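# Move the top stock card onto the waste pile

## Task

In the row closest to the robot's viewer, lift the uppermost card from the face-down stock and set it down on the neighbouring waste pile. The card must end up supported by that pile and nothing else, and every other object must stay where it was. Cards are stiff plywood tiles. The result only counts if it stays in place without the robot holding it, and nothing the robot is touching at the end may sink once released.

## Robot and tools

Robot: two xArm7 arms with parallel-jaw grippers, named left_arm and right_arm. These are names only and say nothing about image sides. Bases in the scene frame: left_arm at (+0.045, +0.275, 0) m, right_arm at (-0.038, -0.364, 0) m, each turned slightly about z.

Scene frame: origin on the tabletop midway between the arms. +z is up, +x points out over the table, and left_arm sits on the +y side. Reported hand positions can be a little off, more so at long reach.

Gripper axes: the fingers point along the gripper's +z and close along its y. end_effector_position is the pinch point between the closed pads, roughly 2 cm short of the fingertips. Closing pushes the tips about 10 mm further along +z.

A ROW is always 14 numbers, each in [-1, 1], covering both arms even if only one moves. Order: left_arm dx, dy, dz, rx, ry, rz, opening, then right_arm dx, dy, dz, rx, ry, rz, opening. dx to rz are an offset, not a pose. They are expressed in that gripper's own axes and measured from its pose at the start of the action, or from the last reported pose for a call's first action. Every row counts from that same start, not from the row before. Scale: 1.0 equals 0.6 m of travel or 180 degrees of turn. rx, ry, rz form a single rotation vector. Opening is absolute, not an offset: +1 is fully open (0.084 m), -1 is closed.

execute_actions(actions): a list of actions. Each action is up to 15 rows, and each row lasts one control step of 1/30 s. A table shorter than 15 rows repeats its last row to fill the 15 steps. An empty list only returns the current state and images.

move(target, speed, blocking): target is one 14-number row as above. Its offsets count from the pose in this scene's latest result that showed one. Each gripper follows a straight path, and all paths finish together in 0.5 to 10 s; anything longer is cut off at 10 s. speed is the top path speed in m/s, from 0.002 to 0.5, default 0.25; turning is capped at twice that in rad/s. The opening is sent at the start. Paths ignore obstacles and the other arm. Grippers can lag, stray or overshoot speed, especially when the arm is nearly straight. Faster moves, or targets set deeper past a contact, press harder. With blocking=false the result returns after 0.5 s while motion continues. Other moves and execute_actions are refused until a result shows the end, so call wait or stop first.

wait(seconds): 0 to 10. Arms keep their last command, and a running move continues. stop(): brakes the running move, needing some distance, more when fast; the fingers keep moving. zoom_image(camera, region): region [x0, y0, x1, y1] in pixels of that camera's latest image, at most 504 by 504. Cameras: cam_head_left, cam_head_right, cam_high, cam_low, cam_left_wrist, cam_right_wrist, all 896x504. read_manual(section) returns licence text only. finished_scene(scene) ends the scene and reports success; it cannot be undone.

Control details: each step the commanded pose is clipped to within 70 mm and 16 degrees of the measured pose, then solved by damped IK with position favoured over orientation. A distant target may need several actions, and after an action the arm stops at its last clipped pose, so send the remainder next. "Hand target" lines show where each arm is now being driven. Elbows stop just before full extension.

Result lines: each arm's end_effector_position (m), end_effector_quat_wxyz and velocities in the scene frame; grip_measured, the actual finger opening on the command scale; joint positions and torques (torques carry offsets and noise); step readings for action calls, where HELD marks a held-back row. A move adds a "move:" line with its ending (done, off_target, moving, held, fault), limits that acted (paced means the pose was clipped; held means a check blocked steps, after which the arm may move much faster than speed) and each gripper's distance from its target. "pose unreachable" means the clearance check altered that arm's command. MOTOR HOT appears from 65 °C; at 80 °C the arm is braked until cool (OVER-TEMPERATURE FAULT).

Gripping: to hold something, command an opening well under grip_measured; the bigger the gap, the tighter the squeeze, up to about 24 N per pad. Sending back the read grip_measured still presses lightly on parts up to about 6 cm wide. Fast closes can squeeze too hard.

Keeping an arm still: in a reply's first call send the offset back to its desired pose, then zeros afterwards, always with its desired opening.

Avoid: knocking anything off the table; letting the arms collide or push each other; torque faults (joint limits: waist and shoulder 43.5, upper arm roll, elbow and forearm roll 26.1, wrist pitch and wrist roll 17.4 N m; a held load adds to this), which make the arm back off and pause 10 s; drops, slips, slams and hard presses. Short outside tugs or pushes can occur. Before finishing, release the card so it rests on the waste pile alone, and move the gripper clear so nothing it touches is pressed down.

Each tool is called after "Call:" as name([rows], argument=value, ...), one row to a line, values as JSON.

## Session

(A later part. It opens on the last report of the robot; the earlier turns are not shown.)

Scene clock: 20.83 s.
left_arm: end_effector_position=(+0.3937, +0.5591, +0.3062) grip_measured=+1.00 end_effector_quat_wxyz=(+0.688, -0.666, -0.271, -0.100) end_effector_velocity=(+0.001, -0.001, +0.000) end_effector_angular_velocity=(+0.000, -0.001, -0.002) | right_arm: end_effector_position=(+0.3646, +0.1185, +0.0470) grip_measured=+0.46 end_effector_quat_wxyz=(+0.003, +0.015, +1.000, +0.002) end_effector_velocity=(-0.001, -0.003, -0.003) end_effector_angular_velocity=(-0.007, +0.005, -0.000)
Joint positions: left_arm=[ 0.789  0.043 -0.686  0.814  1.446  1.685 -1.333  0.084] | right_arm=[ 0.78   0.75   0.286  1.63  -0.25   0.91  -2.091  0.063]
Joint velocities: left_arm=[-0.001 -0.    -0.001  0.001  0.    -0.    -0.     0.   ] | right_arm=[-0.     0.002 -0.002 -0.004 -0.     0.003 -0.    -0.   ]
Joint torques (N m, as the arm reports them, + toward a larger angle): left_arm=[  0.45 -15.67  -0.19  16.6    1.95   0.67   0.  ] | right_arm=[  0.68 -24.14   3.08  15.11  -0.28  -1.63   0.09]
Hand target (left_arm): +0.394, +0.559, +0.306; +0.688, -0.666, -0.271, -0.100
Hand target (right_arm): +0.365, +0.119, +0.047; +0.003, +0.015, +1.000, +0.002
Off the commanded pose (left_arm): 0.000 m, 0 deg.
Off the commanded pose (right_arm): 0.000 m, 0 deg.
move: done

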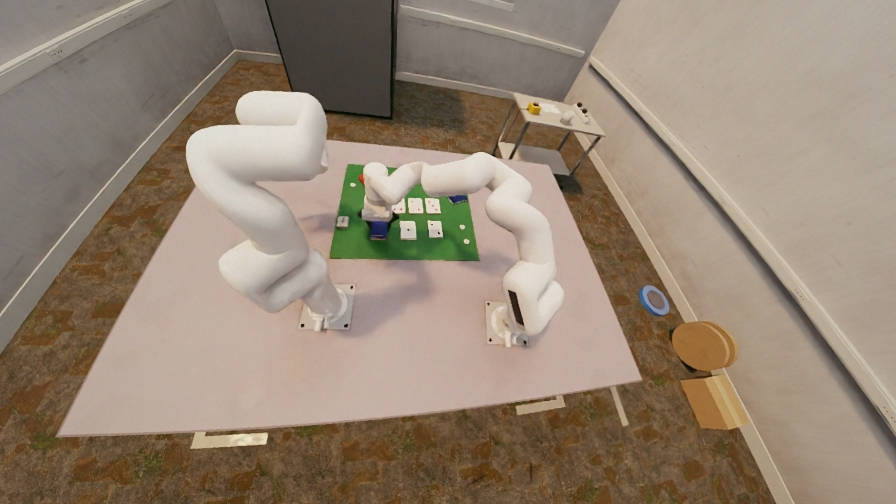

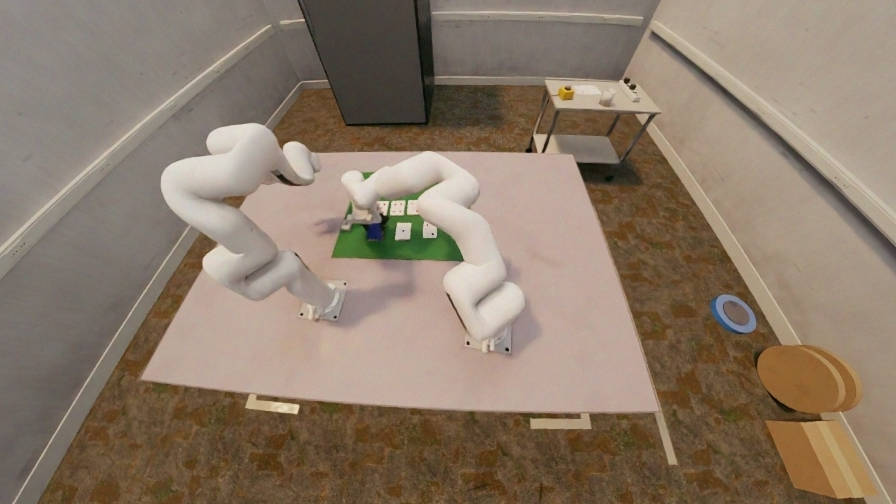

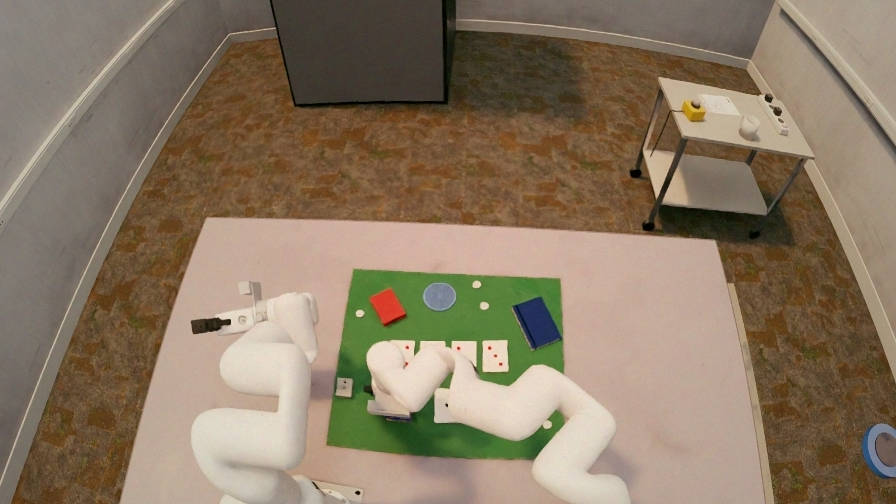

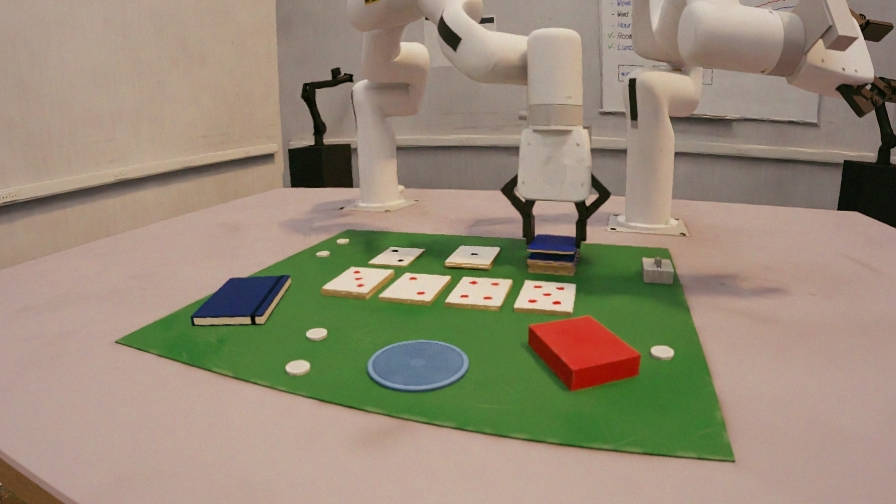

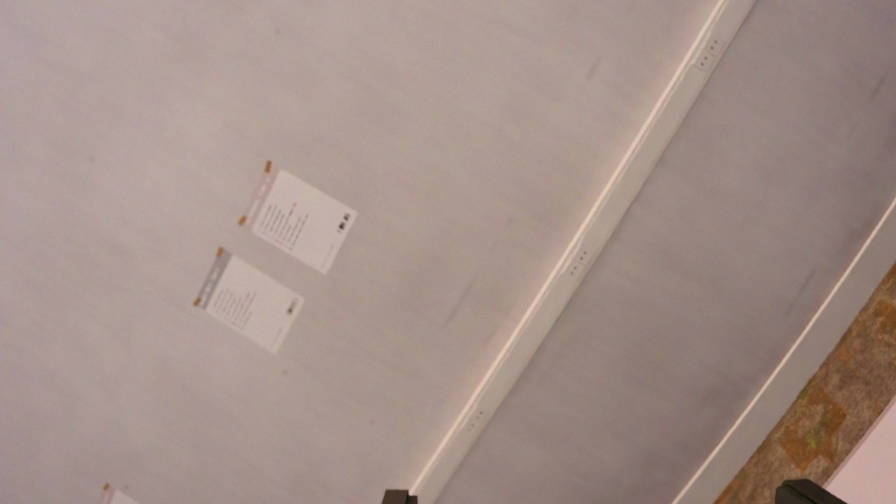

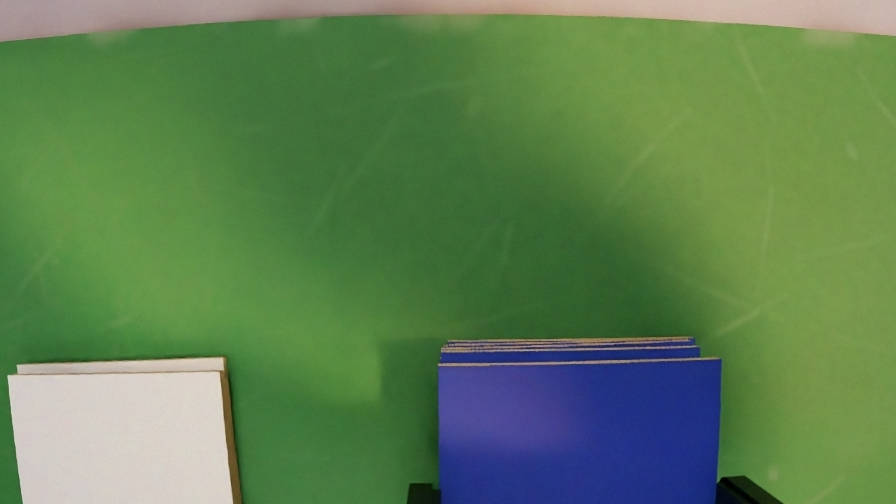

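Call:
move(target=[0,0,0,0,0,0,1, -0.016,-0.196,0.017,0,0,-0.022,0.2], speed=0.12)

Call:
zoom_image(camera="cam_low", region=[430, 215, 520, 280])

Scene clock: 22.63 s.
left_arm: end_effector_position=(+0.3937, +0.5591, +0.3062) grip_measured=+1.00 end_effector_quat_wxyz=(+0.688, -0.666, -0.271, -0.100) end_effector_velocity=(-0.000, +0.001, -0.001) end_effector_angular_velocity=(-0.001, +0.001, +0.001) | right_arm: end_effector_position=(+0.3703, +0.0015, +0.0366) grip_measured=+0.46 end_effector_quat_wxyz=(+0.003, -0.020, +1.000, +0.002) end_effector_velocity=(-0.003, +0.002, +0.000) end_effector_angular_velocity=(+0.004, +0.000, +0.011)
Joint positions: left_arm=[ 0.789  0.043 -0.686  0.814  1.446  1.685 -1.333  0.084] | right_arm=[ 0.58   0.529  0.295  1.219 -0.226  0.715 -2.299  0.063]
Joint velocities: left_arm=[ 0.001  0.002  0.     0.     0.     0.    -0.     0.   ] | right_arm=[-0.001 -0.004  0.006 -0.007  0.001 -0.005 -0.007  0.   ]
Joint torques (N m, as the arm reports them, + toward a larger angle): left_arm=[  0.69 -15.85  -0.32  16.43   1.86   0.63  -0.01] | right_arm=[  0.39 -20.38   2.09  13.77  -0.36  -1.71   0.22]
Hand target (left_arm): +0.394, +0.559, +0.306; +0.688, -0.666, -0.271, -0.100
Hand target (right_arm): +0.371, +0.001, +0.036; +0.003, -0.020, +1.000, +0.002
Off the commanded pose (left_arm): 0.000 m, 0 deg.
Off the commanded pose (right_arm): 0.001 m, 0 deg.
move: done

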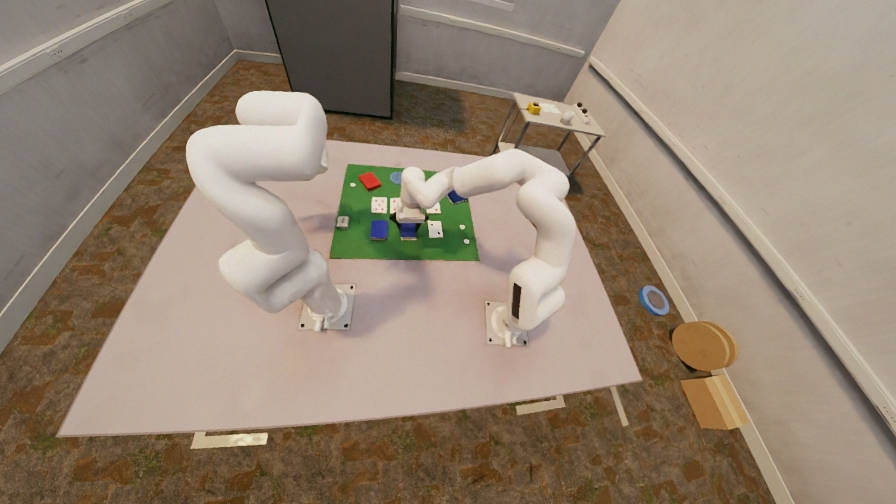

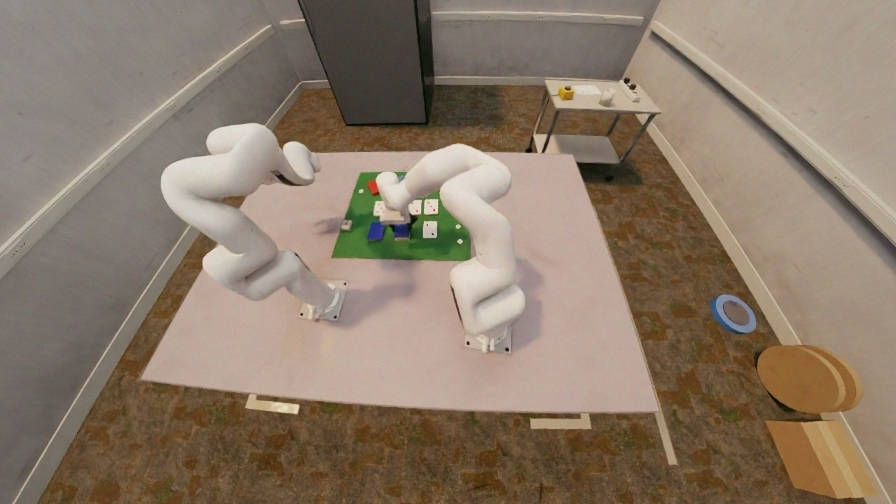

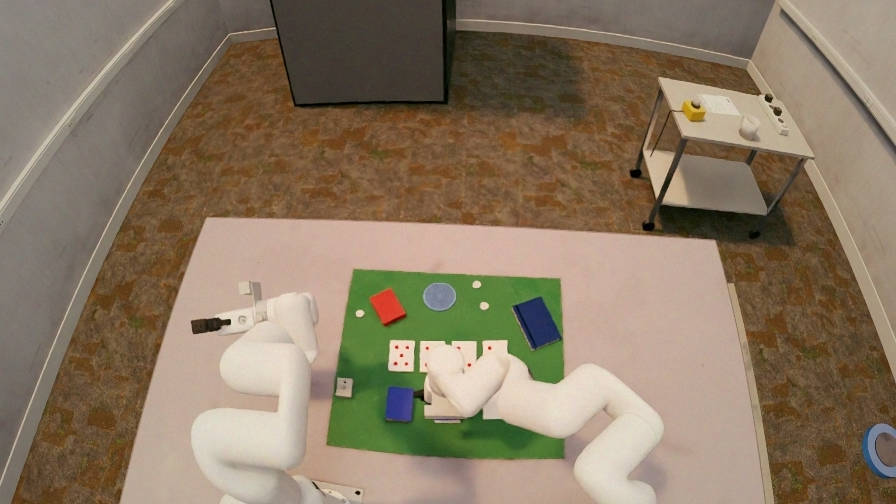

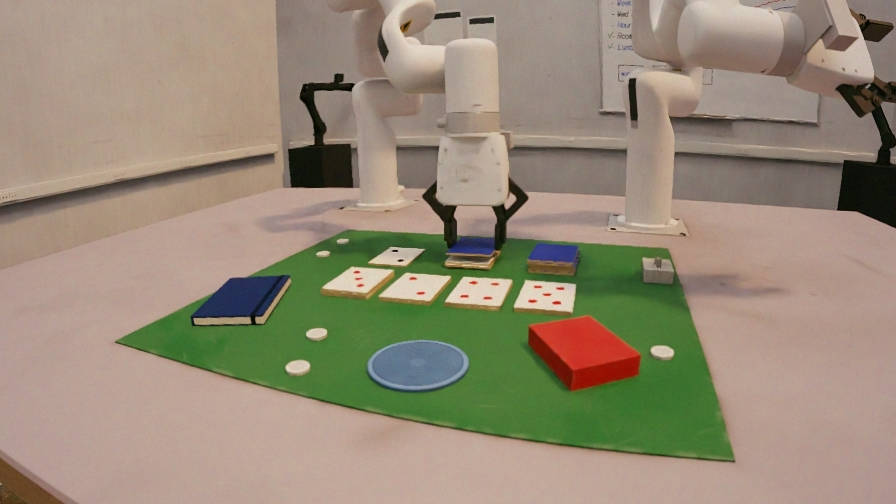

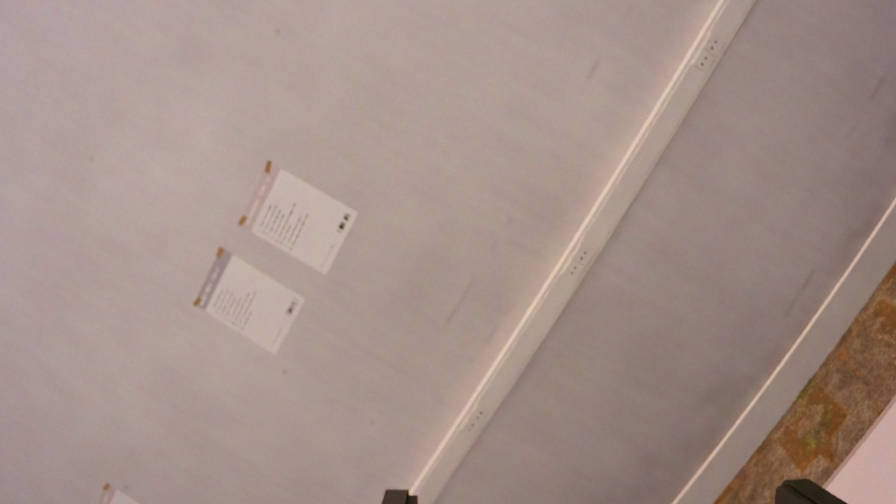

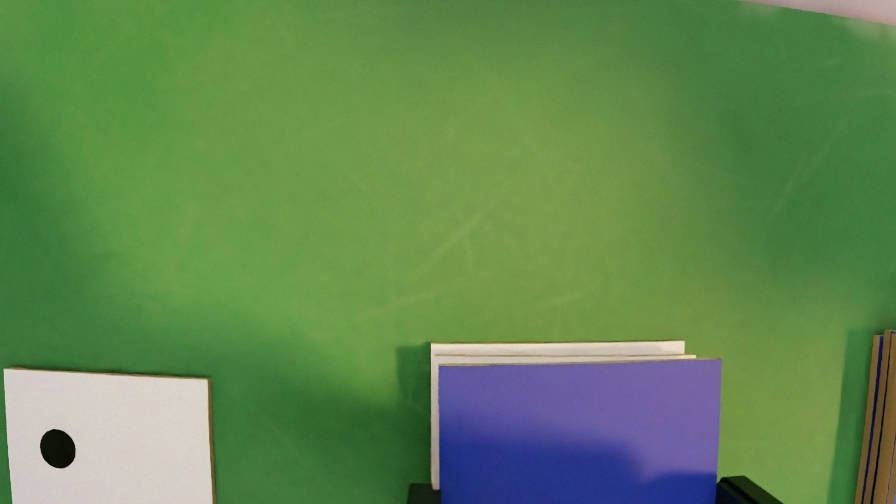

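Region (430, 215, 520, 280) of cam_low's 896x504 image, scaled by 5.600, with more detail than that image has.

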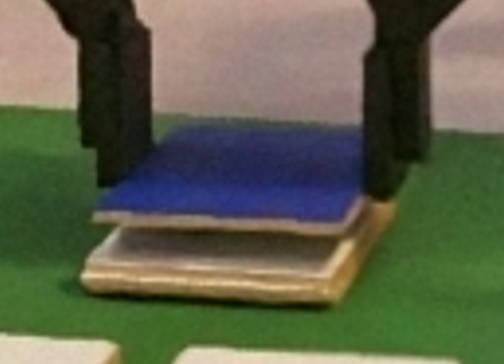

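Call:
move(target=[0,0,0,0,0,0,1, 0,-0.003,0.0148,0,0,0,0.2], speed=0.02)

Call:
zoom_image(camera="cam_low", region=[430, 215, 520, 280])

Scene clock: 23.57 s.
left_arm: end_effector_position=(+0.3937, +0.5591, +0.3062) grip_measured=+1.00 end_effector_quat_wxyz=(+0.688, -0.666, -0.271, -0.100) end_effector_velocity=(+0.000, +0.000, -0.000) end_effector_angular_velocity=(-0.001, -0.001, +0.001) | right_arm: end_effector_position=(+0.3704, -0.0002, +0.0277) grip_measured=+0.46 end_effector_quat_wxyz=(+0.003, -0.020, +1.000, +0.002) end_effector_velocity=(+0.001, +0.002, +0.001) end_effector_angular_velocity=(+0.004, -0.004, +0.002)
Joint positions: left_arm=[ 0.789  0.043 -0.686  0.814  1.446  1.685 -1.333  0.084] | right_arm=[ 0.581  0.544  0.289  1.213 -0.233  0.695 -2.297  0.063]
Joint velocities: left_arm=[-0.     0.001  0.001  0.001 -0.    -0.    -0.001 -0.   ] | right_arm=[ 0.    -0.001  0.001  0.001 -0.001 -0.004  0.    -0.   ]
Joint torques (N m, as the arm reports them, + toward a larger angle): left_arm=[  0.69 -15.25  -0.27  16.65   1.78   0.63  -0.03] | right_arm=[  0.74 -20.33   2.49  13.53  -0.53  -1.62   0.16]
Hand target (left_arm): +0.394, +0.559, +0.306; +0.688, -0.666, -0.271, -0.100
Hand target (right_arm): +0.370, -0.000, +0.028; +0.003, -0.020, +1.000, +0.002
Off the commanded pose (left_arm): 0.000 m, 0 deg.
Off the commanded pose (right_arm): 0.000 m, 0 deg.
move: done

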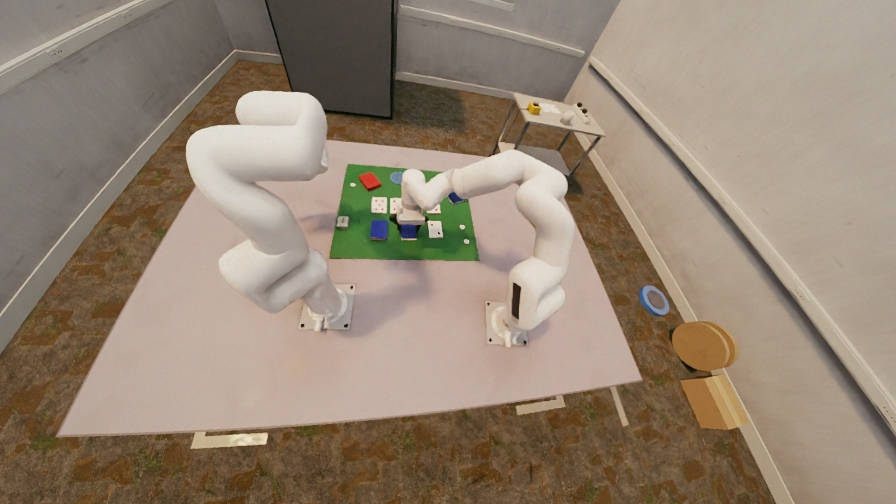

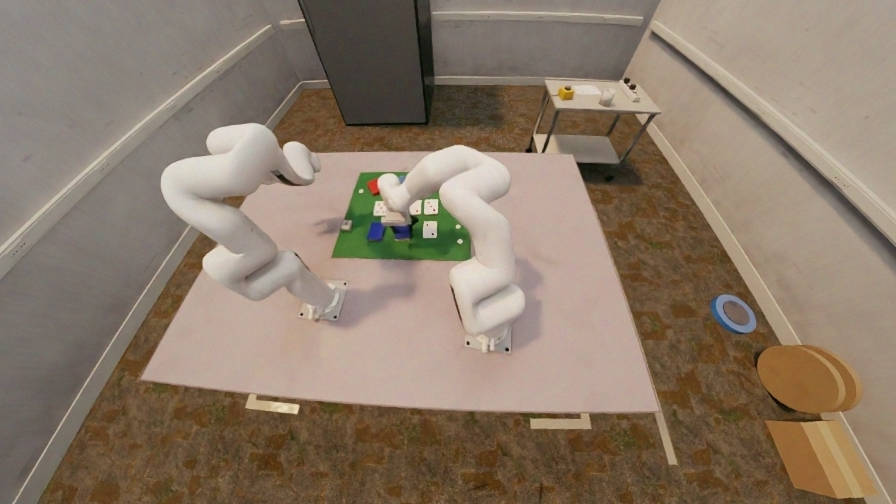

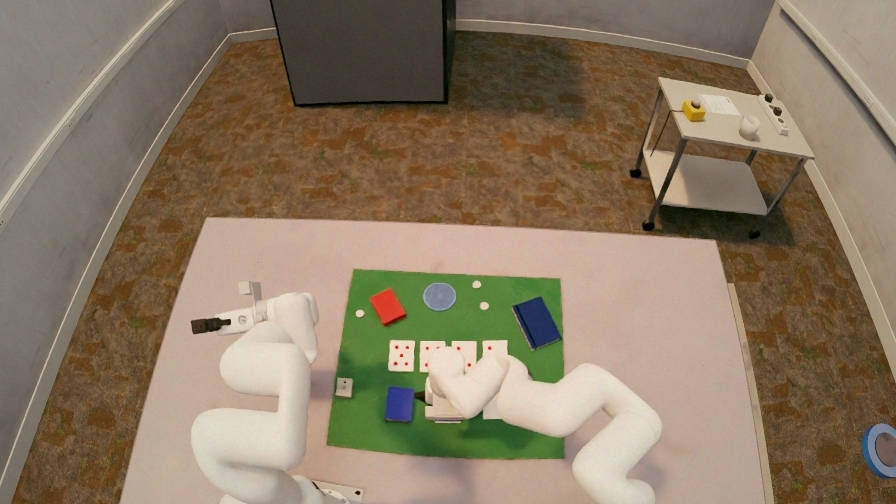

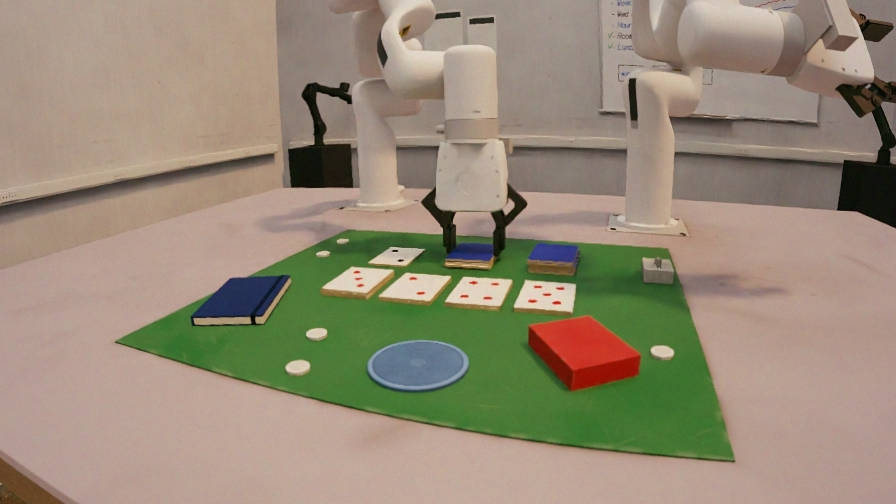

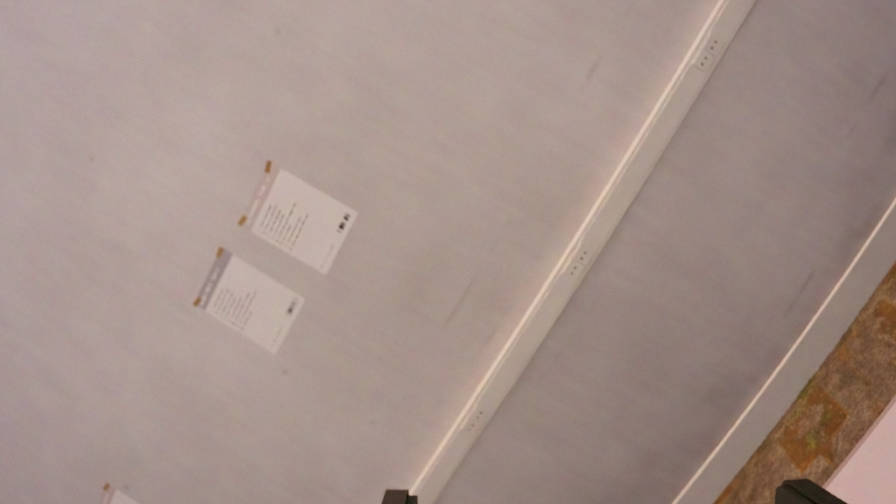

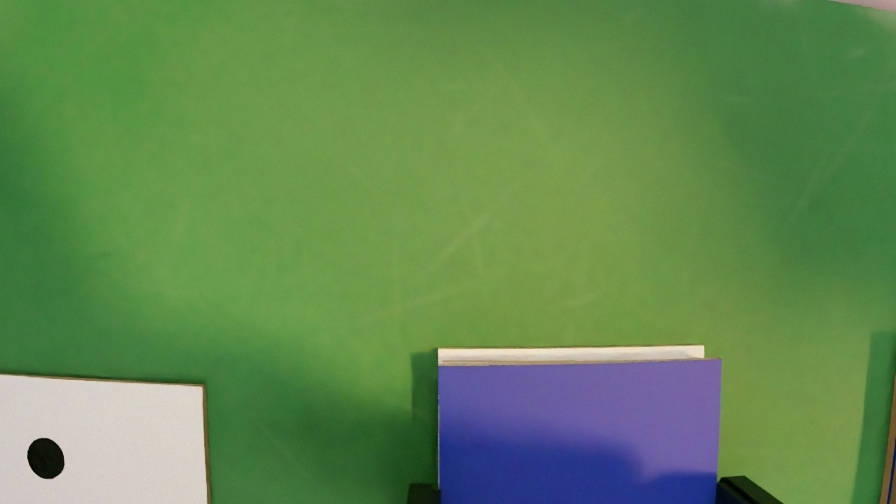

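Region (430, 215, 520, 280) of cam_low's 896x504 image, scaled by 5.600, with more detail than that image has.

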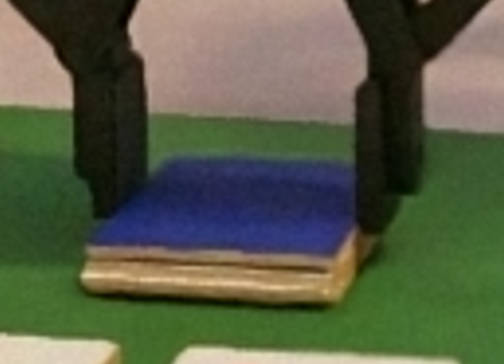

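Release and lift.

Call:
execute_actions([
  [[0,0,0,0,0,0,1,0,0,0.0008,0,0,0,0.3],[0,0,0,0,0,0,1,0,0,0.0008,0,0,0,0.3],[0,0,0,0,0,0,1,0,0,0.0008,0,0,0,0.4],[0,0,0,0,0,0,1,0,0,0.0008,0,0,0,0.45],[0,0,0,0,0,0,1,0,0,0.0008,0,0,0,0.5],[0,0,0,0,0,0,1,0,0,0.0008,0,0,0,0.55],[0,0,0,0,0,0,1,0,0,0.0008,0,0,0,0.6],[0,0,0,0,0,0,1,0,0,0.0008,0,0,0,0.7]],
])

Call:
move(target=[0,0,0,0,0,0,1, 0,0,-0.06,0,0,0,0.7], speed=0.1)

Call:
zoom_image(camera="cam_low", region=[430, 200, 600, 290])

Scene clock: 24.70 s.
left_arm: end_effector_position=(+0.3937, +0.5591, +0.3062) grip_measured=+1.00 end_effector_quat_wxyz=(+0.688, -0.666, -0.271, -0.100) end_effector_velocity=(-0.000, +0.001, +0.001) end_effector_angular_velocity=(+0.001, -0.002, +0.002) | right_arm: end_effector_position=(+0.3704, -0.0002, +0.0273) grip_measured=+0.70 end_effector_quat_wxyz=(+0.003, -0.020, +1.000, +0.002) end_effector_velocity=(-0.001, +0.001, +0.000) end_effector_angular_velocity=(+0.001, +0.000, +0.003)
Joint positions: left_arm=[ 0.789  0.043 -0.686  0.814  1.446  1.685 -1.333  0.084] | right_arm=[ 0.581  0.545  0.289  1.213 -0.234  0.694 -2.297  0.073]
Joint velocities: left_arm=[ 0.001 -0.     0.001  0.002  0.001  0.     0.     0.   ] | right_arm=[-0.    -0.     0.003 -0.001 -0.001 -0.     0.001 -0.   ]
Joint torques (N m, as the arm reports them, + toward a larger angle): left_arm=[  0.52 -15.58  -0.24  16.52   2.01   0.58   0.12] | right_arm=[  0.82 -20.46   2.52  13.54  -0.45  -1.61   0.17]
Hand target (left_arm): +0.394, +0.559, +0.306; +0.688, -0.666, -0.271, -0.100
Hand target (right_arm): +0.370, -0.000, +0.027; +0.003, -0.020, +1.000, +0.002
Off the commanded pose (left_arm): 0.000 m, 0 deg.
Off the commanded pose (right_arm): 0.000 m, 0 deg.
Step readings (end_effector_position):
0: left_arm (+0.3937, +0.5591, +0.3062) | right_arm (+0.3704, -0.0002, +0.0277)
1: left_arm (+0.3937, +0.5591, +0.3062) | right_arm (+0.3704, -0.0002, +0.0277)
2: left_arm (+0.3937, +0.5591, +0.3062) | right_arm (+0.3705, -0.0002, +0.0276)
4: left_arm (+0.3937, +0.5591, +0.3062) | right_arm (+0.3704, -0.0002, +0.0274)
8: left_arm (+0.3937, +0.5591, +0.3062) | right_arm (+0.3704, -0.0002, +0.0273)
15: end_effector_position above

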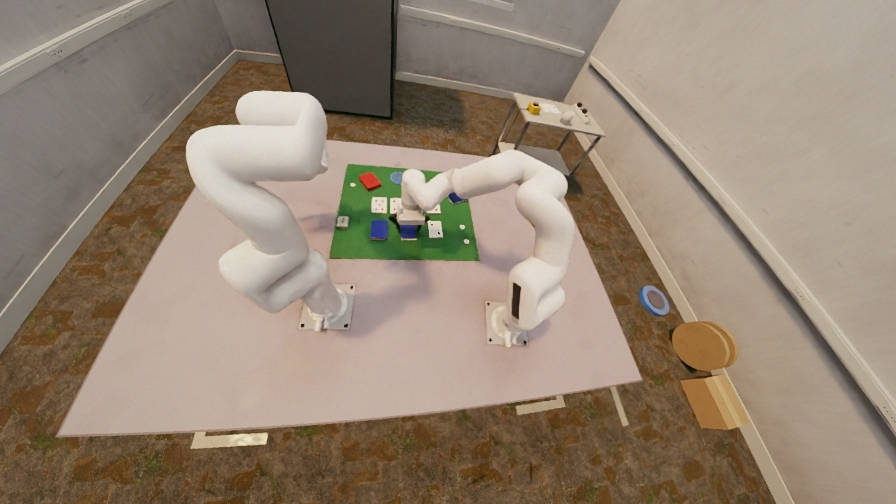

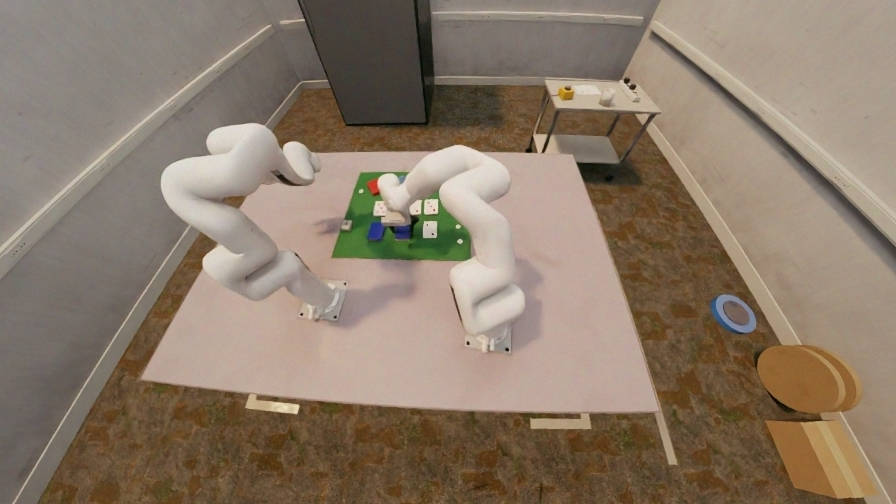

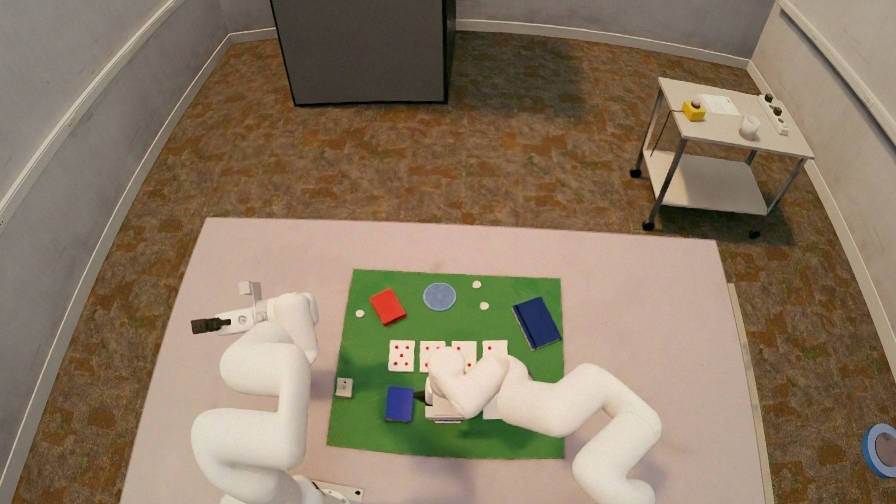

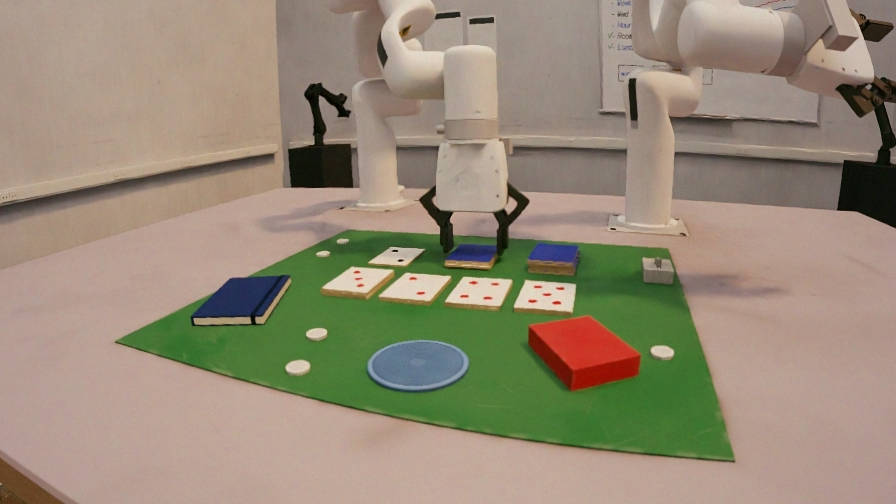

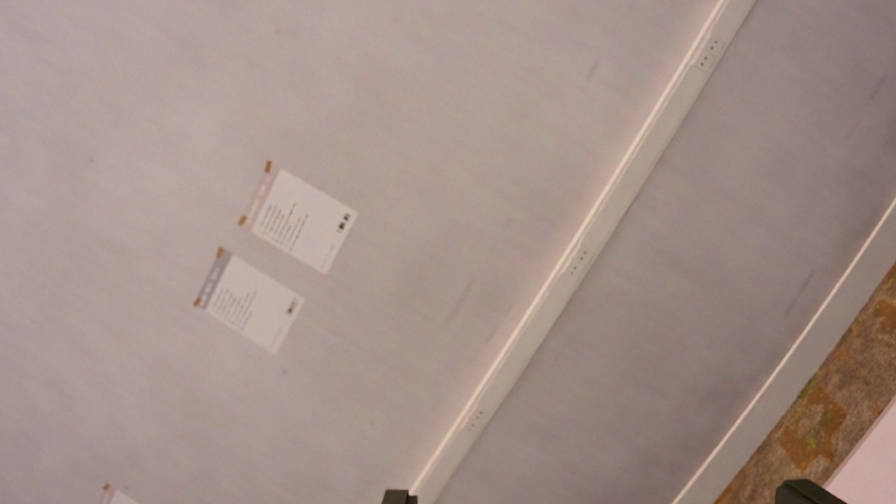

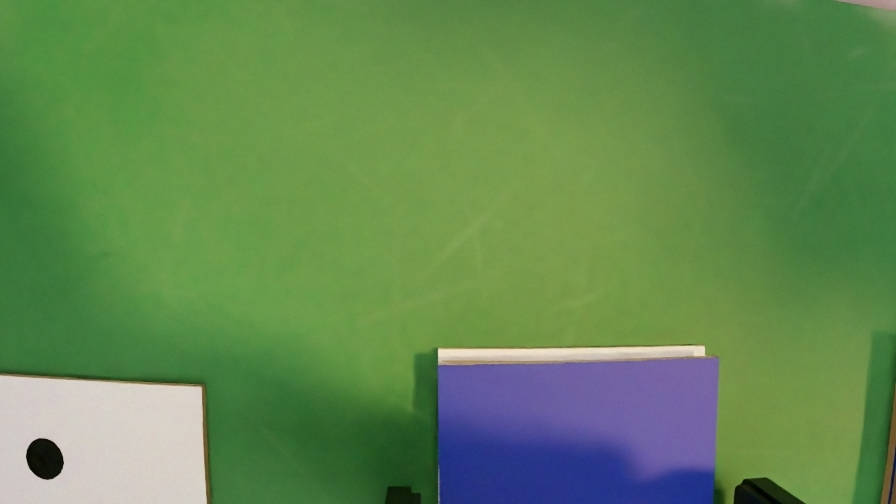

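Scene clock: 25.47 s.
left_arm: end_effector_position=(+0.3937, +0.5591, +0.3062) grip_measured=+1.00 end_effector_quat_wxyz=(+0.688, -0.666, -0.271, -0.100) end_effector_velocity=(-0.000, -0.000, -0.000) end_effector_angular_velocity=(-0.000, +0.000, -0.000) | right_arm: end_effector_position=(+0.3702, -0.0006, +0.0627) grip_measured=+0.70 end_effector_quat_wxyz=(+0.002, -0.020, +1.000, +0.002) end_effector_velocity=(+0.000, -0.001, +0.000) end_effector_angular_velocity=(-0.002, +0.002, -0.002)
Joint positions: left_arm=[ 0.789  0.043 -0.686  0.814  1.446  1.685 -1.333  0.084] | right_arm=[ 0.566  0.474  0.309  1.221 -0.202  0.771 -2.318  0.073]
Joint velocities: left_arm=[ 0.001  0.    -0.002 -0.    -0.     0.     0.     0.   ] | right_arm=[-0.    -0.    -0.001  0.001  0.002  0.003 -0.    -0.   ]
Joint torques (N m, as the arm reports them, + toward a larger angle): left_arm=[  0.59 -15.56  -0.34  16.48   1.88   0.67   0.03] | right_arm=[  0.79 -19.84   2.23  14.23  -0.42  -1.63   0.18]
Hand target (left_arm): +0.394, +0.559, +0.306; +0.688, -0.666, -0.271, -0.100
Hand target (right_arm): +0.370, -0.000, +0.063; +0.003, -0.020, +1.000, +0.002
Off the commanded pose (left_arm): 0.000 m, 0 deg.
Off the commanded pose (right_arm): 0.001 m, 0 deg.
move: done

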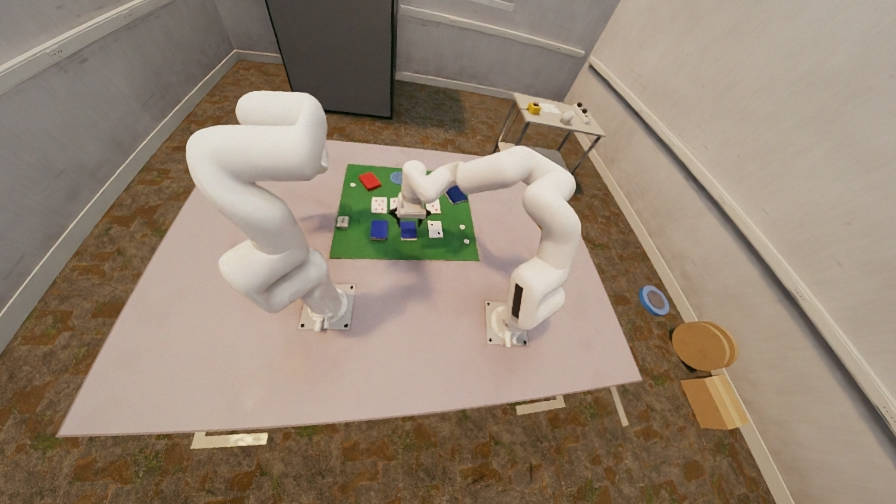

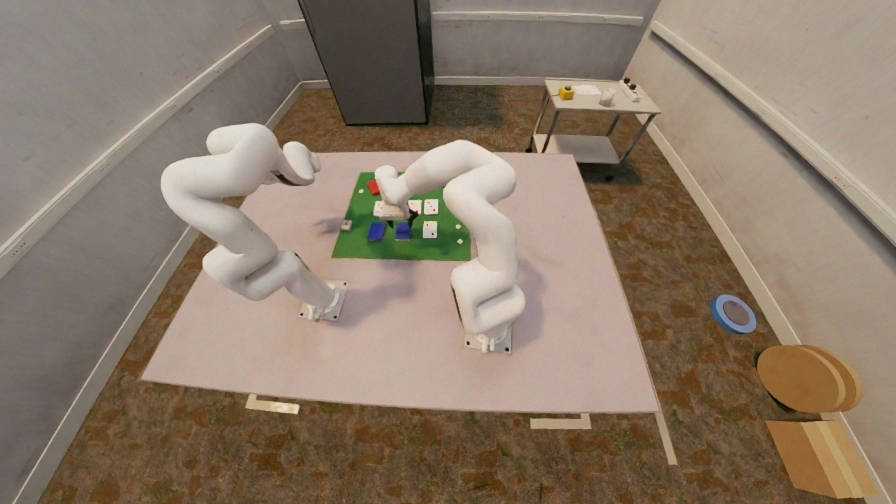

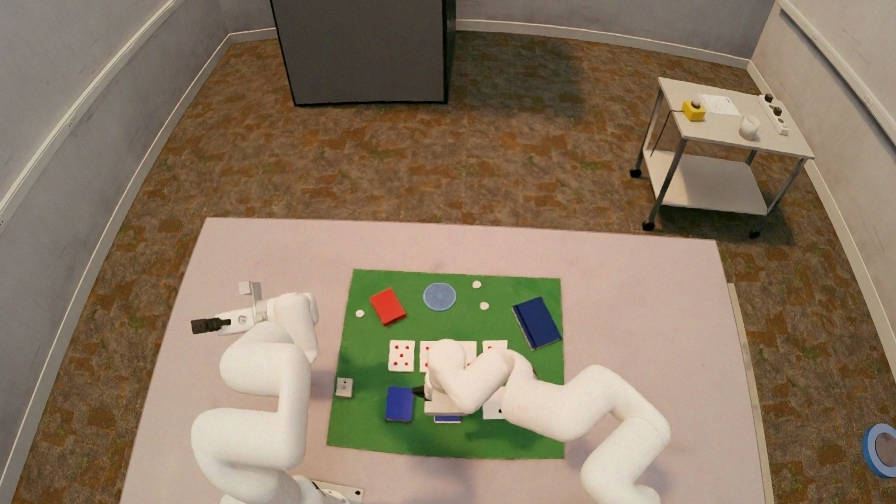

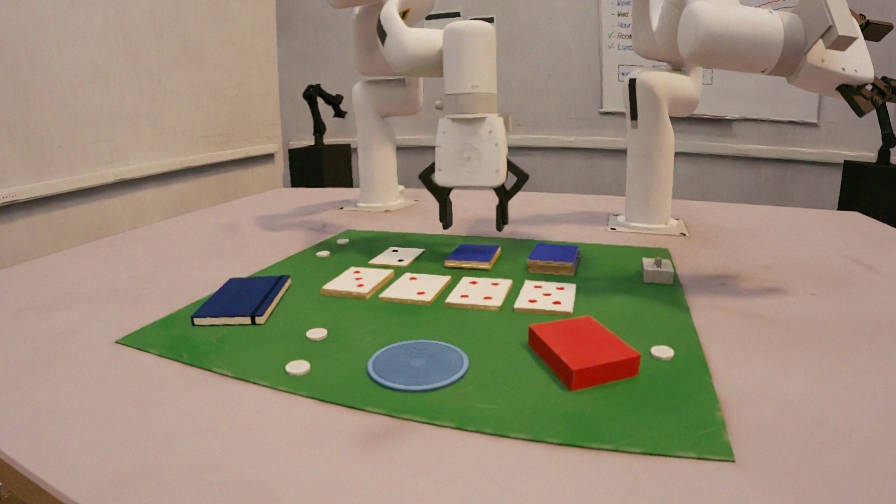

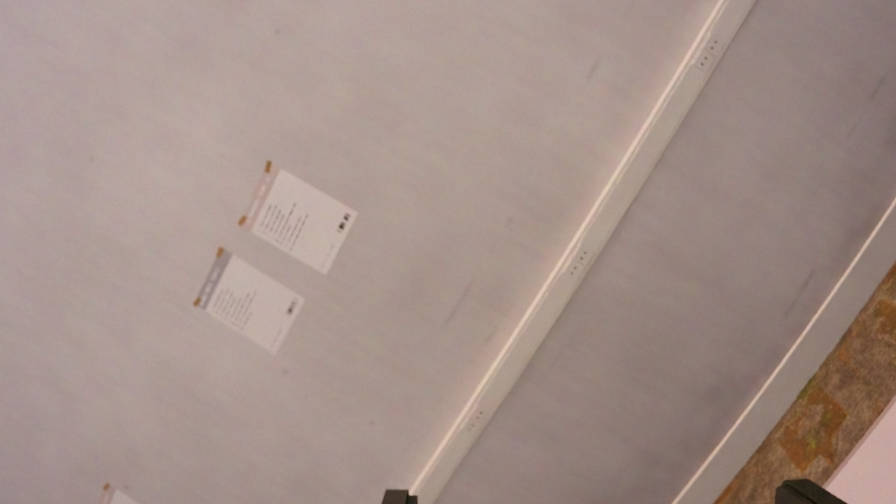

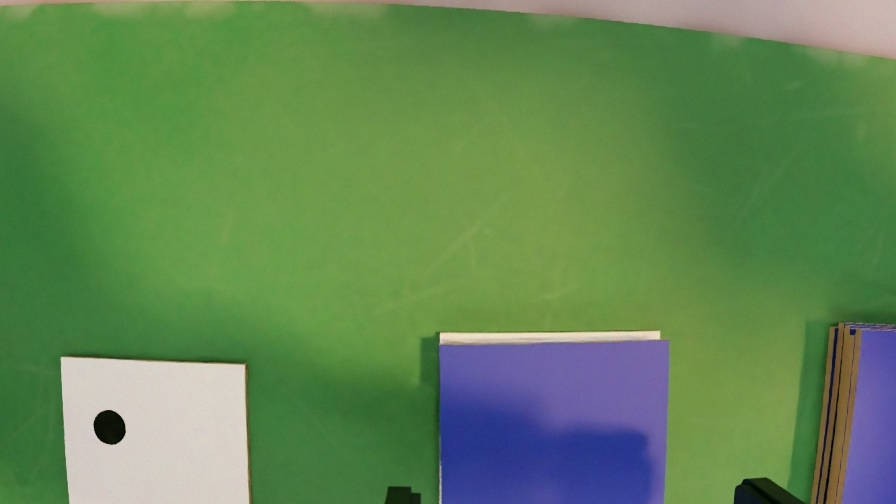

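Region (430, 200, 600, 290) of cam_low's 896x504 image, scaled by 2.965, with more detail than that image has; it fills the top 267 rows of this view, and the rest is white.

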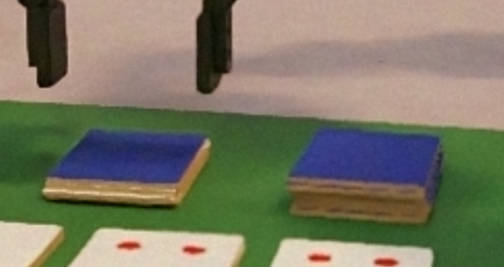

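Call:
finished_scene(scene=1)

The scene is finished: the task was done.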